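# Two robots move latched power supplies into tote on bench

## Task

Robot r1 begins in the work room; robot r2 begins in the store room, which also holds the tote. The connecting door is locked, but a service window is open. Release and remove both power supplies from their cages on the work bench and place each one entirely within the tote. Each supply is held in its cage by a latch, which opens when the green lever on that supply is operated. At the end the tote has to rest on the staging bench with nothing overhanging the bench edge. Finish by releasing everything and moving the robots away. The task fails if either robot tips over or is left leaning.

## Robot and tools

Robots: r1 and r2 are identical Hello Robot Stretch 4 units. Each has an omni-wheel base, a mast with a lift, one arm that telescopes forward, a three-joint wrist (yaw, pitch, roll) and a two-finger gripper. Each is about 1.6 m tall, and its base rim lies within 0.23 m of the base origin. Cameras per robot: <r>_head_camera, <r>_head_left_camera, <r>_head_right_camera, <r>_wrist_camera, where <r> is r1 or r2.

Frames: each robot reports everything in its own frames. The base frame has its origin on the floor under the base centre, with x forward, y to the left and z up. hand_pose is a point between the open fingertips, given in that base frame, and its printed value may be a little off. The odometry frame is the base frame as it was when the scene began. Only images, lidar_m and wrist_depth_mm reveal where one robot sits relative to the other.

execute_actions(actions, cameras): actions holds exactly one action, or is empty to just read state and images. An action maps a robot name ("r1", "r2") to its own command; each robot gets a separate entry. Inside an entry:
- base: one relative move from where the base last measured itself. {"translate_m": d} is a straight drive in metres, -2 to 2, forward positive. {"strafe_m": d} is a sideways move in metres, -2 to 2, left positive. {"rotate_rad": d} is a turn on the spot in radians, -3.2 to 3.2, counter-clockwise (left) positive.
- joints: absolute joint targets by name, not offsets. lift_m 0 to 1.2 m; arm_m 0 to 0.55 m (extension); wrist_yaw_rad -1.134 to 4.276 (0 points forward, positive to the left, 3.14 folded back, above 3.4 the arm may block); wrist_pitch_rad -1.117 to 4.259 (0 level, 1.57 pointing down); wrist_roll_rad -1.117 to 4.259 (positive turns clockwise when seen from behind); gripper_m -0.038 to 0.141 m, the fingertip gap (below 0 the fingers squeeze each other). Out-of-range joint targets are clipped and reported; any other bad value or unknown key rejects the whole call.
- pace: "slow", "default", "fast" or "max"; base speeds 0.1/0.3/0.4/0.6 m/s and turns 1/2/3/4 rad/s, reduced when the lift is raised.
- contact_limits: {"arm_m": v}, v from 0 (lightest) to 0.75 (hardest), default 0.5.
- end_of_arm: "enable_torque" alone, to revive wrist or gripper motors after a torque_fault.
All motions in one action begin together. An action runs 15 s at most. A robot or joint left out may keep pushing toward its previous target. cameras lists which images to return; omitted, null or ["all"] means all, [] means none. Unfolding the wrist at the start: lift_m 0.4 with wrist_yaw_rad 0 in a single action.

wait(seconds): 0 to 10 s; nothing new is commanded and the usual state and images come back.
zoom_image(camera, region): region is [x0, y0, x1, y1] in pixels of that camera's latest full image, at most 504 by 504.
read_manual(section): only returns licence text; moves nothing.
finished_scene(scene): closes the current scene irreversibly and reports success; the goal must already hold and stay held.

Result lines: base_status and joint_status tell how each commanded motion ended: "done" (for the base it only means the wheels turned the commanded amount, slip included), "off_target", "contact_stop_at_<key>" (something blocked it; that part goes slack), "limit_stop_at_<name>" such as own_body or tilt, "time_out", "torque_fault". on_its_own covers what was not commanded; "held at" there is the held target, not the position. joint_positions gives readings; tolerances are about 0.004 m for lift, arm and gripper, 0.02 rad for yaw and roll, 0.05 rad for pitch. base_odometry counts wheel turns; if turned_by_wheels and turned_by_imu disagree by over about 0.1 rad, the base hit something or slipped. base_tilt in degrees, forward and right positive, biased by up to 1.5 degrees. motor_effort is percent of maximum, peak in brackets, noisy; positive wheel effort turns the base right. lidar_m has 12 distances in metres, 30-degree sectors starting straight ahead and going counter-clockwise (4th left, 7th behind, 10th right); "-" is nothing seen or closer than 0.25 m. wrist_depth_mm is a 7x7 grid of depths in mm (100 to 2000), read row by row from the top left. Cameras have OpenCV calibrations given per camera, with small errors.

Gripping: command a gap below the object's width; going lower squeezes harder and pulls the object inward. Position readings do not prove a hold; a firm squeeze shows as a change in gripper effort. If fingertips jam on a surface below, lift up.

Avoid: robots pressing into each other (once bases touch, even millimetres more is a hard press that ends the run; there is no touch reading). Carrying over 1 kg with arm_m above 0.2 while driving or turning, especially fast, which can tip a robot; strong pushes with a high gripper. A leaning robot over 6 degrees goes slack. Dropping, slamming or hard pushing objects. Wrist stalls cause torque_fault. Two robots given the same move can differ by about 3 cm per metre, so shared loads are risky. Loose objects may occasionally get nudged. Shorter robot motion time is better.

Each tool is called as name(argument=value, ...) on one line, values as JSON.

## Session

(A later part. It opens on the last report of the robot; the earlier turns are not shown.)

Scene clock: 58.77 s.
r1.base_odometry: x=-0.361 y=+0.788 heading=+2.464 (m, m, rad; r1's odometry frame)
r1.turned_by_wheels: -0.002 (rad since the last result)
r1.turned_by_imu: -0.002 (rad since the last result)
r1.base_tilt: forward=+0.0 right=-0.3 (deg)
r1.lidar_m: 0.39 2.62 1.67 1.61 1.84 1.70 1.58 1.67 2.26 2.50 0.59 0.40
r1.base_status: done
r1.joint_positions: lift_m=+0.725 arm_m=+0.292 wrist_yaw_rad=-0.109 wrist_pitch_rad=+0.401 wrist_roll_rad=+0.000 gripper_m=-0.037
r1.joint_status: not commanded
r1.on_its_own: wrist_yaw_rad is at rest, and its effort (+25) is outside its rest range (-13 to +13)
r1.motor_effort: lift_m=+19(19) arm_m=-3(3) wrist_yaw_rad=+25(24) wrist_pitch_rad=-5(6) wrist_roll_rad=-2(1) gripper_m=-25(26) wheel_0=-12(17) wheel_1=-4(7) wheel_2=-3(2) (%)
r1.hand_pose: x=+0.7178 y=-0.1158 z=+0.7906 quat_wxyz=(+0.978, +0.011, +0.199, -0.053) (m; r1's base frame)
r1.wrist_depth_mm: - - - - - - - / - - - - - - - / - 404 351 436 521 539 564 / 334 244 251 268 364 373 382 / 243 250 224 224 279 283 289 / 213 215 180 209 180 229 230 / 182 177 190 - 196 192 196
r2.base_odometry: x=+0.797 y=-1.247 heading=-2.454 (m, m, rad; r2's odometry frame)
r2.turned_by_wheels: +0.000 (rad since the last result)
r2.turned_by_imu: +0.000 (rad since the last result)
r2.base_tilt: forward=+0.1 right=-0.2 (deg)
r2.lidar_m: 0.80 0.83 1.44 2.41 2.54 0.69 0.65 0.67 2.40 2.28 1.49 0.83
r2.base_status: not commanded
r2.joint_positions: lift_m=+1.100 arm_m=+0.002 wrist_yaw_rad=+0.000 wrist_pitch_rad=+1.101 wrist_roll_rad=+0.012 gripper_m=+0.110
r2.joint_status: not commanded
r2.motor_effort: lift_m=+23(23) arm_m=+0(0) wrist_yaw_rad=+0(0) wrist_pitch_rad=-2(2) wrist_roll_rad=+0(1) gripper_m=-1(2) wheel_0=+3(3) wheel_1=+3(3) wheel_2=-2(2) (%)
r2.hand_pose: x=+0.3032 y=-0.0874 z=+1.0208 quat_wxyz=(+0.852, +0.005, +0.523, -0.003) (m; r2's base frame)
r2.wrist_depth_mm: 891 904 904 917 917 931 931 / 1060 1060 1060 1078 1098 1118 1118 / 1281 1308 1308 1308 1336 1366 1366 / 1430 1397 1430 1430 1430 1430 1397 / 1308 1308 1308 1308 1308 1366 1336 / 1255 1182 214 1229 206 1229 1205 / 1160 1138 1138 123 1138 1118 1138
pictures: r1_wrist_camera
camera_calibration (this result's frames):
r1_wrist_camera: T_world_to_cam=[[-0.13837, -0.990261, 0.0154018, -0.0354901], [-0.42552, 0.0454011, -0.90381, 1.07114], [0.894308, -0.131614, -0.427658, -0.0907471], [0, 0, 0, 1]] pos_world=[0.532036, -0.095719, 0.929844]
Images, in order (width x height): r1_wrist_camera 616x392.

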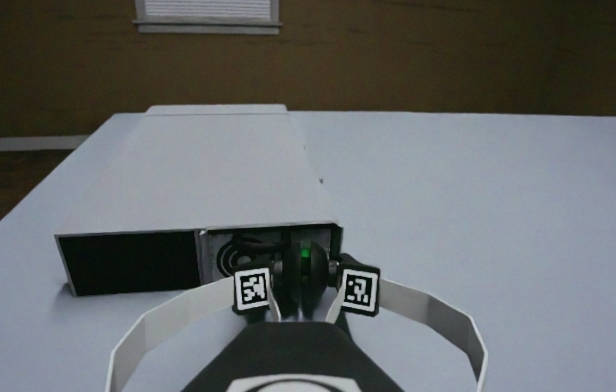

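execute_actions(actions=[{"r1":{"base":{"strafe_m":-0.005},"joints":{"arm_m":0.290},"pace":"slow"}}], cameras=["r1_wrist_camera"])

zoom_image(camera="r1_wrist_camera", region=[180, 170, 420, 330])

Scene clock: 59.57 s.
r1.base_odometry: x=-0.357 y=+0.792 heading=+2.463 (m, m, rad; r1's odometry frame)
r1.turned_by_wheels: -0.001 (rad since the last result)
r1.turned_by_imu: -0.001 (rad since the last result)
r1.base_tilt: forward=+0.0 right=-0.4 (deg)
r1.lidar_m: 0.37 2.67 1.67 1.62 1.86 1.67 1.59 1.63 2.24 2.48 0.54 0.42
r1.base_status: done
r1.joint_positions: lift_m=+0.725 arm_m=+0.292 wrist_yaw_rad=-0.108 wrist_pitch_rad=+0.402 wrist_roll_rad=+0.000 gripper_m=-0.037
r1.joint_status: all done
r1.on_its_own: wrist_yaw_rad is at rest, and its effort (+19) is outside its rest range (-13 to +13)
r1.motor_effort: lift_m=+20(19) arm_m=-10(10) wrist_yaw_rad=+19(24) wrist_pitch_rad=-5(6) wrist_roll_rad=-2(2) gripper_m=-25(24) wheel_0=-8(9) wheel_1=-3(8) wheel_2=-3(4) (%)
r1.hand_pose: x=+0.7173 y=-0.1154 z=+0.7905 quat_wxyz=(+0.978, +0.011, +0.199, -0.053) (m; r1's base frame)
r1.wrist_depth_mm: - - - - - - - / - - - - - - - / - 373 349 459 517 544 564 / 334 245 249 271 364 370 379 / 239 251 223 211 279 283 289 / 213 216 182 201 181 229 231 / 182 179 190 - 197 191 195
r2.base_odometry: x=+0.797 y=-1.247 heading=-2.454 (m, m, rad; r2's odometry frame)
r2.turned_by_wheels: +0.000 (rad since the last result)
r2.turned_by_imu: +0.000 (rad since the last result)
r2.base_tilt: forward=+0.1 right=-0.2 (deg)
r2.lidar_m: 0.78 0.82 1.48 2.44 2.55 0.68 0.66 0.69 2.40 2.27 1.49 0.84
r2.base_status: not commanded
r2.joint_positions: lift_m=+1.100 arm_m=+0.002 wrist_yaw_rad=+0.000 wrist_pitch_rad=+1.101 wrist_roll_rad=+0.012 gripper_m=+0.110
r2.joint_status: not commanded
r2.motor_effort: lift_m=+22(23) arm_m=-1(0) wrist_yaw_rad=+0(0) wrist_pitch_rad=-2(1) wrist_roll_rad=-2(2) gripper_m=-1(1) wheel_0=+3(3) wheel_1=+3(3) wheel_2=-2(2) (%)
r2.hand_pose: x=+0.3032 y=-0.0874 z=+1.0208 quat_wxyz=(+0.852, +0.005, +0.523, -0.003) (m; r2's base frame)
r2.wrist_depth_mm: 904 904 904 917 931 946 946 / 1042 1078 1078 1078 1098 1118 1118 / 1281 1308 1308 1366 1336 1366 1397 / 1397 1430 1430 1430 1464 1397 1430 / 1308 1281 1308 1308 1308 1308 1336 / 1229 1205 214 1205 206 1205 1205 / 1138 1118 1160 124 1138 1138 1138
pictures: r1_wrist_camera
camera_calibration (this result's frames):
r1_wrist_camera: T_world_to_cam=[[-0.136935, -0.99046, 0.0153869, -0.0362307], [-0.425949, 0.0448512, -0.903635, 1.07091], [0.894324, -0.130294, -0.428028, -0.0898388], [0, 0, 0, 1]] pos_world=[0.531535, -0.0956218, 0.929812]
Images, in order (width x height): r1_wrist_camera 616x392.

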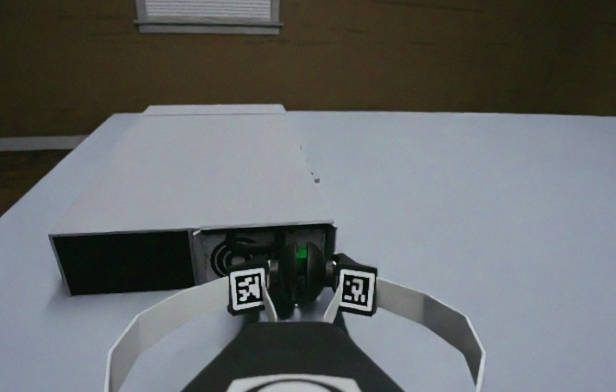

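Region (180, 170, 420, 330) of r1_wrist_camera's 616x392 image, scaled by 2.100.

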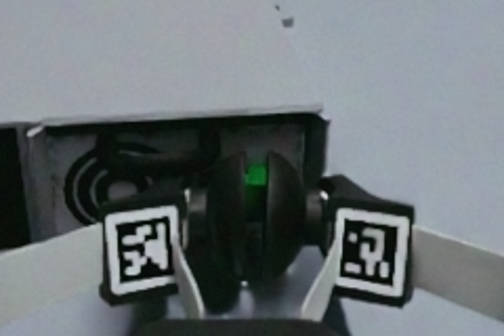

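execute_actions(actions=[{"r1":{"joints":{"arm_m":0.2875},"pace":"slow"}}], cameras=["r1_wrist_camera"])

zoom_image(camera="r1_wrist_camera", region=[180, 170, 420, 330])

Scene clock: 60.30 s.
r1.base_odometry: x=-0.357 y=+0.792 heading=+2.463 (m, m, rad; r1's odometry frame)
r1.turned_by_wheels: +0.000 (rad since the last result)
r1.turned_by_imu: +0.000 (rad since the last result)
r1.base_tilt: forward=+0.0 right=-0.3 (deg)
r1.lidar_m: 0.38 0.40 1.67 1.61 1.83 1.68 1.57 1.67 2.24 2.49 0.58 0.41
r1.base_status: not commanded
r1.joint_positions: lift_m=+0.725 arm_m=+0.290 wrist_yaw_rad=-0.105 wrist_pitch_rad=+0.401 wrist_roll_rad=+0.000 gripper_m=-0.037
r1.joint_status: all done
r1.motor_effort: lift_m=+19(19) arm_m=-14(12) wrist_yaw_rad=+13(20) wrist_pitch_rad=-3(6) wrist_roll_rad=-2(2) gripper_m=-25(24) wheel_0=-10(10) wheel_1=-3(3) wheel_2=-2(3) (%)
r1.hand_pose: x=+0.7158 y=-0.1148 z=+0.7908 quat_wxyz=(+0.979, +0.010, +0.199, -0.051) (m; r1's base frame)
r1.wrist_depth_mm: - - - - - - - / - - - - - - - / - 377 351 466 525 539 569 / 334 246 249 272 366 375 382 / 238 253 224 218 281 285 289 / 213 216 180 204 179 229 232 / 182 179 191 - 198 192 196
r2.base_odometry: x=+0.797 y=-1.247 heading=-2.454 (m, m, rad; r2's odometry frame)
r2.turned_by_wheels: +0.000 (rad since the last result)
r2.turned_by_imu: +0.000 (rad since the last result)
r2.base_tilt: forward=+0.2 right=-0.2 (deg)
r2.lidar_m: 0.78 0.84 1.46 2.42 2.53 0.71 0.66 0.71 2.40 2.28 1.48 0.83
r2.base_status: not commanded
r2.joint_positions: lift_m=+1.100 arm_m=+0.002 wrist_yaw_rad=+0.000 wrist_pitch_rad=+1.101 wrist_roll_rad=+0.012 gripper_m=+0.110
r2.joint_status: not commanded
r2.motor_effort: lift_m=+23(22) arm_m=+0(1) wrist_yaw_rad=+0(0) wrist_pitch_rad=-2(2) wrist_roll_rad=-1(0) gripper_m=+0(1) wheel_0=+3(3) wheel_1=+3(3) wheel_2=-2(2) (%)
r2.hand_pose: x=+0.3032 y=-0.0874 z=+1.0208 quat_wxyz=(+0.852, +0.005, +0.523, -0.003) (m; r2's base frame)
r2.wrist_depth_mm: 891 904 904 917 917 931 946 / 1042 1060 1078 1078 1098 1118 1118 / 1308 1308 1281 1336 1366 1366 1366 / 1430 1430 1430 1430 1430 1430 1430 / 1308 1281 1308 1308 1336 1308 1308 / 1229 1205 213 1205 205 1205 1229 / 1182 1138 1138 124 1138 1138 1160
pictures: r1_wrist_camera
camera_calibration (this result's frames):
r1_wrist_camera: T_world_to_cam=[[-0.134394, -0.990809, 0.0153437, -0.0376246], [-0.424926, 0.0436351, -0.904176, 1.07011], [0.895196, -0.128036, -0.426885, -0.0895615], [0, 0, 0, 1]] pos_world=[0.529836, -0.0954403, 0.929911]
Images, in order (width x height): r1_wrist_camera 616x392.

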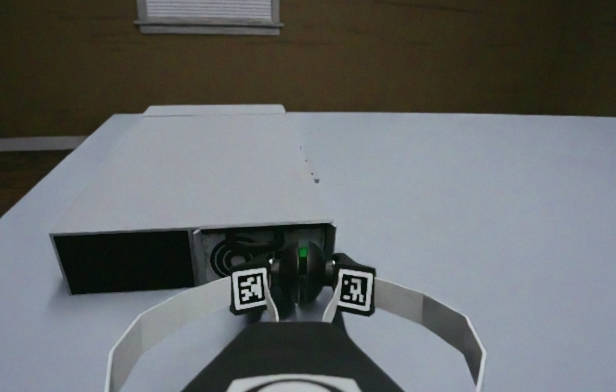

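Region (180, 170, 420, 330) of r1_wrist_camera's 616x392 image, scaled by 2.100.

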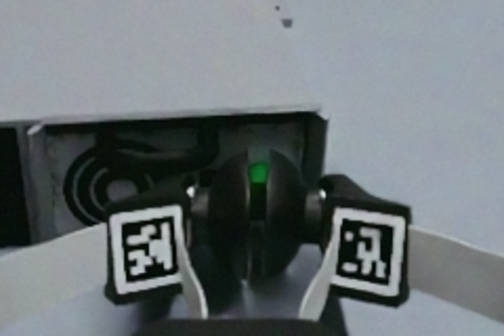

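Wiggle.

execute_actions(actions=[{"r1":{"joints":{"lift_m":0.729},"pace":"slow"}}], cameras=["r1_wrist_camera"])

execute_actions(actions=[{"r1":{"joints":{"lift_m":0.722,"arm_m":0.2865},"pace":"slow"}}], cameras=["r1_wrist_camera"])

zoom_image(camera="r1_wrist_camera", region=[180, 170, 420, 330])

Scene clock: 61.00 s.
r1.base_odometry: x=-0.357 y=+0.792 heading=+2.463 (m, m, rad; r1's odometry frame)
r1.turned_by_wheels: +0.000 (rad since the last result)
r1.turned_by_imu: +0.000 (rad since the last result)
r1.base_tilt: forward=-0.1 right=-0.3 (deg)
r1.lidar_m: 0.37 2.63 1.66 1.61 1.85 1.66 1.59 1.64 2.25 2.49 0.57 0.41
r1.base_status: not commanded
r1.joint_positions: lift_m=+0.728 arm_m=+0.290 wrist_yaw_rad=-0.105 wrist_pitch_rad=+0.404 wrist_roll_rad=+0.000 gripper_m=-0.037
r1.joint_status: all done
r1.on_its_own: wrist_yaw_rad is at rest, and its effort (+14) is outside its rest range (-13 to +13)
r1.motor_effort: lift_m=+26(26) arm_m=-12(14) wrist_yaw_rad=+14(15) wrist_pitch_rad=-12(13) wrist_roll_rad=+0(2) gripper_m=-24(25) wheel_0=-10(10) wheel_1=-4(3) wheel_2=-2(2) (%)
r1.hand_pose: x=+0.7151 y=-0.1149 z=+0.7933 quat_wxyz=(+0.978, +0.011, +0.200, -0.052) (m; r1's base frame)
r1.wrist_depth_mm: - - - - - - - / - - - - - - - / - 379 353 466 512 535 559 / 334 248 253 274 364 373 384 / 240 253 226 216 283 286 289 / 214 217 180 201 180 230 233 / 183 181 193 - 198 193 198
r2.base_odometry: x=+0.797 y=-1.247 heading=-2.454 (m, m, rad; r2's odometry frame)
r2.turned_by_wheels: +0.000 (rad since the last result)
r2.turned_by_imu: +0.000 (rad since the last result)
r2.base_tilt: forward=+0.1 right=-0.2 (deg)
r2.lidar_m: 0.77 0.84 1.49 2.44 2.54 0.69 0.66 0.68 2.38 2.27 1.46 0.84
r2.base_status: not commanded
r2.joint_positions: lift_m=+1.100 arm_m=+0.002 wrist_yaw_rad=+0.000 wrist_pitch_rad=+1.101 wrist_roll_rad=+0.012 gripper_m=+0.110
r2.joint_status: not commanded
r2.motor_effort: lift_m=+23(23) arm_m=-1(0) wrist_yaw_rad=+0(0) wrist_pitch_rad=-2(3) wrist_roll_rad=-1(2) gripper_m=-1(2) wheel_0=+3(3) wheel_1=+3(3) wheel_2=-2(2) (%)
r2.hand_pose: x=+0.3032 y=-0.0874 z=+1.0208 quat_wxyz=(+0.852, +0.005, +0.523, -0.003) (m; r2's base frame)
r2.wrist_depth_mm: 891 904 917 917 917 946 946 / 1060 1060 1078 1098 1098 1118 1138 / 1281 1281 1308 1336 1336 1366 1366 / 1397 1430 1397 1430 1430 1397 1430 / 1336 1308 1308 1308 1308 1308 1308 / 1229 1229 213 1205 204 1205 1229 / 1138 1118 1138 124 1160 1138 1160
pictures: r1_wrist_camera
camera_calibration (this result's frames):
r1_wrist_camera: T_world_to_cam=[[-0.134779, -0.990755, 0.0154472, -0.0376343], [-0.428006, 0.0441504, -0.902697, 1.07316], [0.89367, -0.128276, -0.43, -0.0843004], [0, 0, 0, 1]] pos_world=[0.529581, -0.0954804, 0.933066]
Images, in order (width x height): r1_wrist_camera 616x392.

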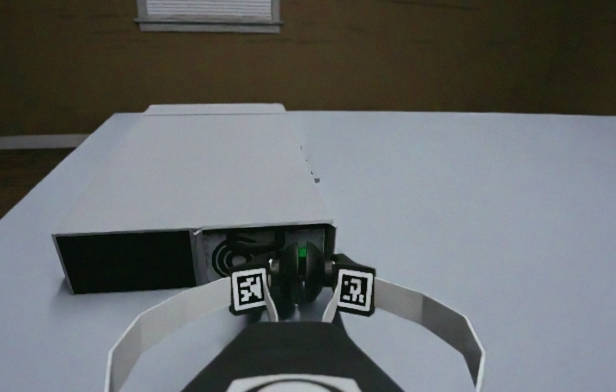

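Scene clock: 61.67 s.
r1.base_odometry: x=-0.357 y=+0.792 heading=+2.463 (m, m, rad; r1's odometry frame)
r1.turned_by_wheels: +0.000 (rad since the last result)
r1.turned_by_imu: +0.000 (rad since the last result)
r1.base_tilt: forward=+0.0 right=-0.3 (deg)
r1.lidar_m: 0.37 2.66 1.68 1.64 1.84 1.66 1.58 1.65 2.25 2.47 0.55 0.38
r1.base_status: not commanded
r1.joint_positions: lift_m=+0.722 arm_m=+0.288 wrist_yaw_rad=-0.106 wrist_pitch_rad=+0.398 wrist_roll_rad=+0.000 gripper_m=-0.037
r1.joint_status: all done
r1.on_its_own: wrist_yaw_rad is at rest, and its effort (+15) is outside its rest range (-13 to +13)
r1.motor_effort: lift_m=+17(24) arm_m=-11(11) wrist_yaw_rad=+15(15) wrist_pitch_rad=+3(12) wrist_roll_rad=+1(1) gripper_m=-22(23) wheel_0=-10(10) wheel_1=-3(3) wheel_2=-2(2) (%)
r1.hand_pose: x=+0.7145 y=-0.1150 z=+0.7886 quat_wxyz=(+0.979, +0.010, +0.198, -0.052) (m; r1's base frame)
r1.wrist_depth_mm: - - - - - - - / - - - - - - - / - 377 353 469 521 549 580 / 334 245 250 271 368 373 384 / 240 252 226 213 281 285 289 / 212 215 182 201 180 229 231 / 181 179 190 - 196 190 194
r2.base_odometry: x=+0.797 y=-1.247 heading=-2.454 (m, m, rad; r2's odometry frame)
r2.turned_by_wheels: +0.000 (rad since the last result)
r2.turned_by_imu: +0.000 (rad since the last result)
r2.base_tilt: forward=+0.2 right=-0.2 (deg)
r2.lidar_m: 0.79 0.83 1.48 2.43 2.53 0.70 0.66 0.70 2.38 2.27 1.45 0.83
r2.base_status: not commanded
r2.joint_positions: lift_m=+1.100 arm_m=+0.002 wrist_yaw_rad=+0.000 wrist_pitch_rad=+1.101 wrist_roll_rad=+0.012 gripper_m=+0.110
r2.joint_status: not commanded
r2.motor_effort: lift_m=+23(23) arm_m=+0(0) wrist_yaw_rad=+0(0) wrist_pitch_rad=-3(3) wrist_roll_rad=-1(3) gripper_m=-2(1) wheel_0=+3(3) wheel_1=+3(3) wheel_2=-2(2) (%)
r2.hand_pose: x=+0.3032 y=-0.0874 z=+1.0208 quat_wxyz=(+0.852, +0.005, +0.523, -0.003) (m; r2's base frame)
r2.wrist_depth_mm: 904 891 904 904 917 931 946 / 1060 1060 1078 1098 1098 1098 1138 / 1281 1281 1308 1308 1366 1366 1397 / 1430 1430 1430 1464 1430 1430 1397 / 1308 1308 1336 1336 1308 1336 1336 / 1205 1229 214 1229 205 1229 1205 / 1138 1138 1160 124 1138 1138 1138
pictures: r1_wrist_camera
camera_calibration (this result's frames):
r1_wrist_camera: T_world_to_cam=[[-0.135133, -0.99071, 0.0152819, -0.0373861], [-0.423038, 0.0437417, -0.905056, 1.06689], [0.895979, -0.128768, -0.425018, -0.0914616], [0, 0, 0, 1]] pos_world=[0.528231, -0.0954837, 0.927296]
Images, in order (width x height): r1_wrist_camera 616x392.

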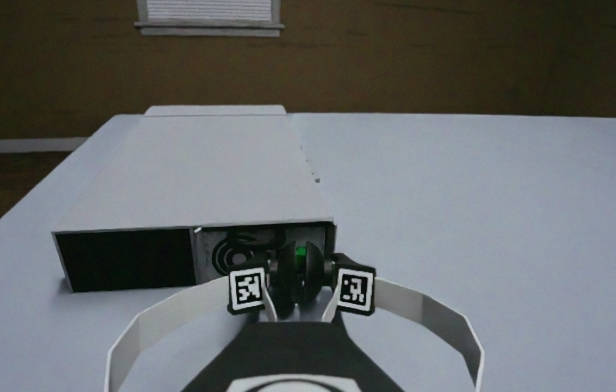

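Region (180, 170, 420, 330) of r1_wrist_camera's 616x392 image, scaled by 2.100.

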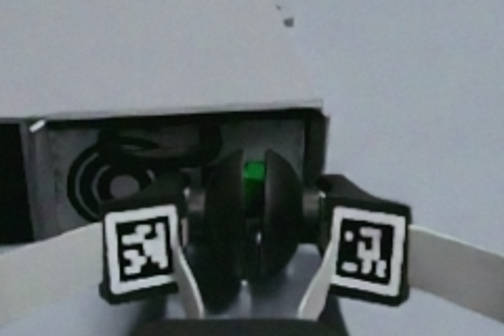

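execute_actions(actions=[{"r1":{"base":{"strafe_m":0.004},"joints":{"lift_m":0.729,"arm_m":0.288,"gripper_m":0.0},"pace":"slow"}}], cameras=["r1_wrist_camera"])

zoom_image(camera="r1_wrist_camera", region=[180, 170, 420, 330])

Scene clock: 63.37 s.
r1.base_odometry: x=-0.360 y=+0.789 heading=+2.462 (m, m, rad; r1's odometry frame)
r1.turned_by_wheels: -0.001 (rad since the last result)
r1.turned_by_imu: -0.001 (rad since the last result)
r1.base_tilt: forward=-0.1 right=-0.4 (deg)
r1.lidar_m: 0.37 2.63 1.68 1.62 1.86 1.68 1.59 1.65 2.26 2.48 0.55 0.40
r1.base_status: done
r1.joint_positions: lift_m=+0.729 arm_m=+0.288 wrist_yaw_rad=-0.114 wrist_pitch_rad=+0.406 wrist_roll_rad=+0.000 gripper_m=+0.000
r1.joint_status: all done
r1.on_its_own: wrist_yaw_rad is at rest, and its effort (+37) is outside its rest range (-13 to +13)
r1.motor_effort: lift_m=+22(24) arm_m=-3(8) wrist_yaw_rad=+37(39) wrist_pitch_rad=-18(18) wrist_roll_rad=+0(3) gripper_m=-6(22) wheel_0=-7(14) wheel_1=-1(3) wheel_2=-7(6) (%)
r1.hand_pose: x=+0.7128 y=-0.1169 z=+0.7931 quat_wxyz=(+0.978, +0.011, +0.201, -0.056) (m; r1's base frame)
r1.wrist_depth_mm: - - - - - - - / - - - - - - - / - 410 355 473 521 539 564 / 338 251 254 276 368 379 387 / 246 255 229 230 283 289 291 / 216 220 185 204 184 234 234 / 185 182 194 - 200 196 199
r2.base_odometry: x=+0.797 y=-1.247 heading=-2.454 (m, m, rad; r2's odometry frame)
r2.turned_by_wheels: +0.000 (rad since the last result)
r2.turned_by_imu: +0.000 (rad since the last result)
r2.base_tilt: forward=+0.0 right=-0.2 (deg)
r2.lidar_m: 0.78 0.85 1.46 2.43 2.55 0.69 0.65 0.73 2.38 2.24 1.47 0.83
r2.base_status: not commanded
r2.joint_positions: lift_m=+1.100 arm_m=+0.002 wrist_yaw_rad=+0.000 wrist_pitch_rad=+1.101 wrist_roll_rad=+0.012 gripper_m=+0.110
r2.joint_status: not commanded
r2.motor_effort: lift_m=+22(23) arm_m=-1(0) wrist_yaw_rad=+0(0) wrist_pitch_rad=-2(3) wrist_roll_rad=-1(4) gripper_m=+0(2) wheel_0=+3(3) wheel_1=+4(3) wheel_2=-2(2) (%)
r2.hand_pose: x=+0.3032 y=-0.0874 z=+1.0208 quat_wxyz=(+0.852, +0.005, +0.523, -0.003) (m; r2's base frame)
r2.wrist_depth_mm: 891 891 917 917 917 946 946 / 1042 1060 1060 1078 1098 1098 1138 / 1308 1255 1308 1336 1336 1366 1366 / 1430 1430 1430 1397 1430 1430 1430 / 1308 1308 1308 1308 1308 1308 1308 / 1229 1229 214 1229 205 1229 1229 / 1138 1118 1160 124 1160 1138 1138
pictures: r1_wrist_camera
camera_calibration (this result's frames):
r1_wrist_camera: T_world_to_cam=[[-0.142998, -0.989602, 0.0154992, -0.0340698], [-0.429187, 0.0478913, -0.901945, 1.07277], [0.891824, -0.135628, -0.431572, -0.08085], [0, 0, 0, 1]] pos_world=[0.527651, -0.0960575, 0.933216]
Images, in order (width x height): r1_wrist_camera 616x392.

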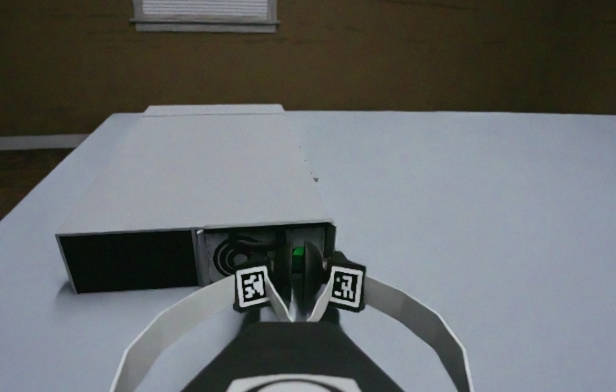

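Region (180, 170, 420, 330) of r1_wrist_camera's 616x392 image, scaled by 2.100.

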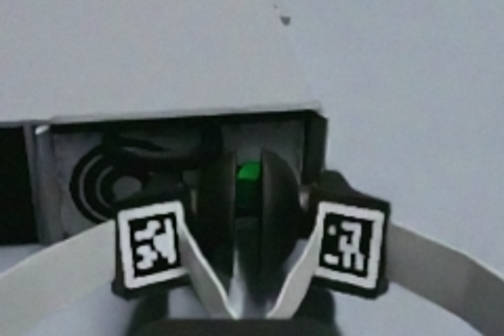

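execute_actions(actions=[{"r1":{"joints":{"lift_m":0.727,"arm_m":0.292,"gripper_m":-0.02},"pace":"slow"}}], cameras=[])

execute_actions(actions=[{"r1":{"joints":{"lift_m":0.725,"arm_m":0.295,"gripper_m":-0.038},"pace":"slow"}}], cameras=["r1_wrist_camera"])

zoom_image(camera="r1_wrist_camera", region=[180, 170, 420, 330])

Scene clock: 64.77 s.
r1.base_odometry: x=-0.360 y=+0.789 heading=+2.462 (m, m, rad; r1's odometry frame)
r1.turned_by_wheels: +0.000 (rad since the last result)
r1.turned_by_imu: +0.000 (rad since the last result)
r1.base_tilt: forward=-0.1 right=-0.3 (deg)
r1.lidar_m: 0.38 2.66 1.67 1.61 1.84 1.68 1.59 1.67 2.23 2.50 0.56 0.41
r1.base_status: not commanded
r1.joint_positions: lift_m=+0.727 arm_m=+0.290 wrist_yaw_rad=-0.112 wrist_pitch_rad=+0.405 wrist_roll_rad=+0.000 gripper_m=-0.020
r1.joint_status: all done
r1.on_its_own: wrist_yaw_rad is at rest, and its effort (+32) is outside its rest range (-13 to +13)
r1.motor_effort: lift_m=+16(23) arm_m=+11(11) wrist_yaw_rad=+32(38) wrist_pitch_rad=-14(17) wrist_roll_rad=-2(0) gripper_m=-15(17) wheel_0=-6(7) wheel_1=-1(1) wheel_2=-7(7) (%)
r1.hand_pose: x=+0.7147 y=-0.1164 z=+0.7919 quat_wxyz=(+0.978, +0.011, +0.201, -0.055) (m; r1's base frame)
r1.wrist_depth_mm: - - - - - - - / - - - - - - - / - 407 353 462 521 544 564 / 340 248 254 273 366 373 379 / 244 254 225 228 282 286 290 / 214 217 182 206 182 231 233 / 184 183 193 - 199 193 196
r2.base_odometry: x=+0.797 y=-1.247 heading=-2.454 (m, m, rad; r2's odometry frame)
r2.turned_by_wheels: +0.000 (rad since the last result)
r2.turned_by_imu: +0.000 (rad since the last result)
r2.base_tilt: forward=+0.1 right=-0.2 (deg)
r2.lidar_m: 0.80 0.82 1.51 2.42 2.52 0.69 0.64 0.72 2.37 2.28 1.48 0.83
r2.base_status: not commanded
r2.joint_positions: lift_m=+1.100 arm_m=+0.002 wrist_yaw_rad=+0.000 wrist_pitch_rad=+1.101 wrist_roll_rad=+0.012 gripper_m=+0.110
r2.joint_status: not commanded
r2.motor_effort: lift_m=+23(23) arm_m=+0(1) wrist_yaw_rad=+0(0) wrist_pitch_rad=-2(2) wrist_roll_rad=+0(2) gripper_m=-2(2) wheel_0=+3(3) wheel_1=+3(3) wheel_2=-2(2) (%)
r2.hand_pose: x=+0.3032 y=-0.0874 z=+1.0208 quat_wxyz=(+0.852, +0.005, +0.523, -0.003) (m; r2's base frame)
r2.wrist_depth_mm: 891 904 904 904 917 931 946 / 1078 1060 1078 1060 1078 1118 1138 / 1281 1308 1308 1308 1366 1366 1397 / 1430 1430 1397 1430 1464 1430 1397 / 1336 1336 1308 1308 1336 1308 1308 / 1229 1205 214 1229 206 1229 1229 / 1138 1138 1138 124 1138 1118 1160
pictures: none
No camera images: the call's "cameras" was empty. Leave "cameras" out to get every camera's image.

Scene clock: 65.73 s.
r1.base_odometry: x=-0.360 y=+0.789 heading=+2.462 (m, m, rad; r1's odometry frame)
r1.turned_by_wheels: +0.000 (rad since the last result)
r1.turned_by_imu: +0.000 (rad since the last result)
r1.base_tilt: forward=-0.1 right=-0.3 (deg)
r1.lidar_m: 0.38 2.63 1.67 1.60 1.86 1.67 1.59 1.65 2.25 2.49 0.56 0.41
r1.base_status: not commanded
r1.joint_positions: lift_m=+0.725 arm_m=+0.293 wrist_yaw_rad=-0.111 wrist_pitch_rad=+0.404 wrist_roll_rad=+0.000 gripper_m=-0.037
r1.joint_status: all done
r1.on_its_own: wrist_yaw_rad is at rest, and its effort (+29) is outside its rest range (-13 to +13)
r1.motor_effort: lift_m=+17(18) arm_m=+10(15) wrist_yaw_rad=+29(36) wrist_pitch_rad=-13(14) wrist_roll_rad=+2(1) gripper_m=-21(18) wheel_0=-6(7) wheel_1=-1(1) wheel_2=-7(7) (%)
r1.hand_pose: x=+0.7181 y=-0.1162 z=+0.7900 quat_wxyz=(+0.978, +0.011, +0.200, -0.054) (m; r1's base frame)
r1.wrist_depth_mm: - - - - - - - / - - - - - - - / - 373 345 459 517 535 559 / 332 244 248 270 364 370 377 / 236 251 224 224 277 281 286 / 213 214 182 206 180 229 229 / 182 179 191 - 197 192 195
r2.base_odometry: x=+0.797 y=-1.247 heading=-2.454 (m, m, rad; r2's odometry frame)
r2.turned_by_wheels: +0.000 (rad since the last result)
r2.turned_by_imu: +0.000 (rad since the last result)
r2.base_tilt: forward=+0.1 right=-0.2 (deg)
r2.lidar_m: 0.79 0.85 1.47 2.43 2.56 0.70 0.66 0.71 2.37 2.27 1.49 0.84
r2.base_status: not commanded
r2.joint_positions: lift_m=+1.100 arm_m=+0.002 wrist_yaw_rad=+0.000 wrist_pitch_rad=+1.101 wrist_roll_rad=+0.012 gripper_m=+0.110
r2.joint_status: not commanded
r2.motor_effort: lift_m=+23(23) arm_m=+0(1) wrist_yaw_rad=+0(0) wrist_pitch_rad=-2(2) wrist_roll_rad=-3(1) gripper_m=-1(0) wheel_0=+3(3) wheel_1=+3(3) wheel_2=-2(2) (%)
r2.hand_pose: x=+0.3032 y=-0.0874 z=+1.0208 quat_wxyz=(+0.852, +0.005, +0.523, -0.003) (m; r2's base frame)
r2.wrist_depth_mm: 904 917 904 917 917 931 946 / 1060 1060 1078 1098 1098 1118 1118 / 1281 1281 1336 1308 1336 1397 1366 / 1430 1430 1430 1430 1430 1430 1430 / 1308 1336 1308 1308 1366 1336 1308 / 1229 1205 214 1229 206 1229 1229 / 1138 1138 1160 124 1138 1138 1138
pictures: r1_wrist_camera
camera_calibration (this result's frames):
r1_wrist_camera: T_world_to_cam=[[-0.140035, -0.990028, 0.0153232, -0.0345462], [-0.427953, 0.0465618, -0.902601, 1.07169], [0.892887, -0.132953, -0.430206, -0.0883666], [0, 0, 0, 1]] pos_world=[0.532699, -0.0958504, 0.929826]
Images, in order (width x height): r1_wrist_camera 616x392.

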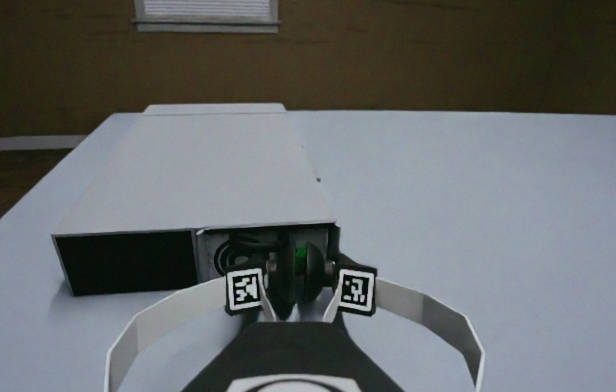

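Region (180, 170, 420, 330) of r1_wrist_camera's 616x392 image, scaled by 2.100.

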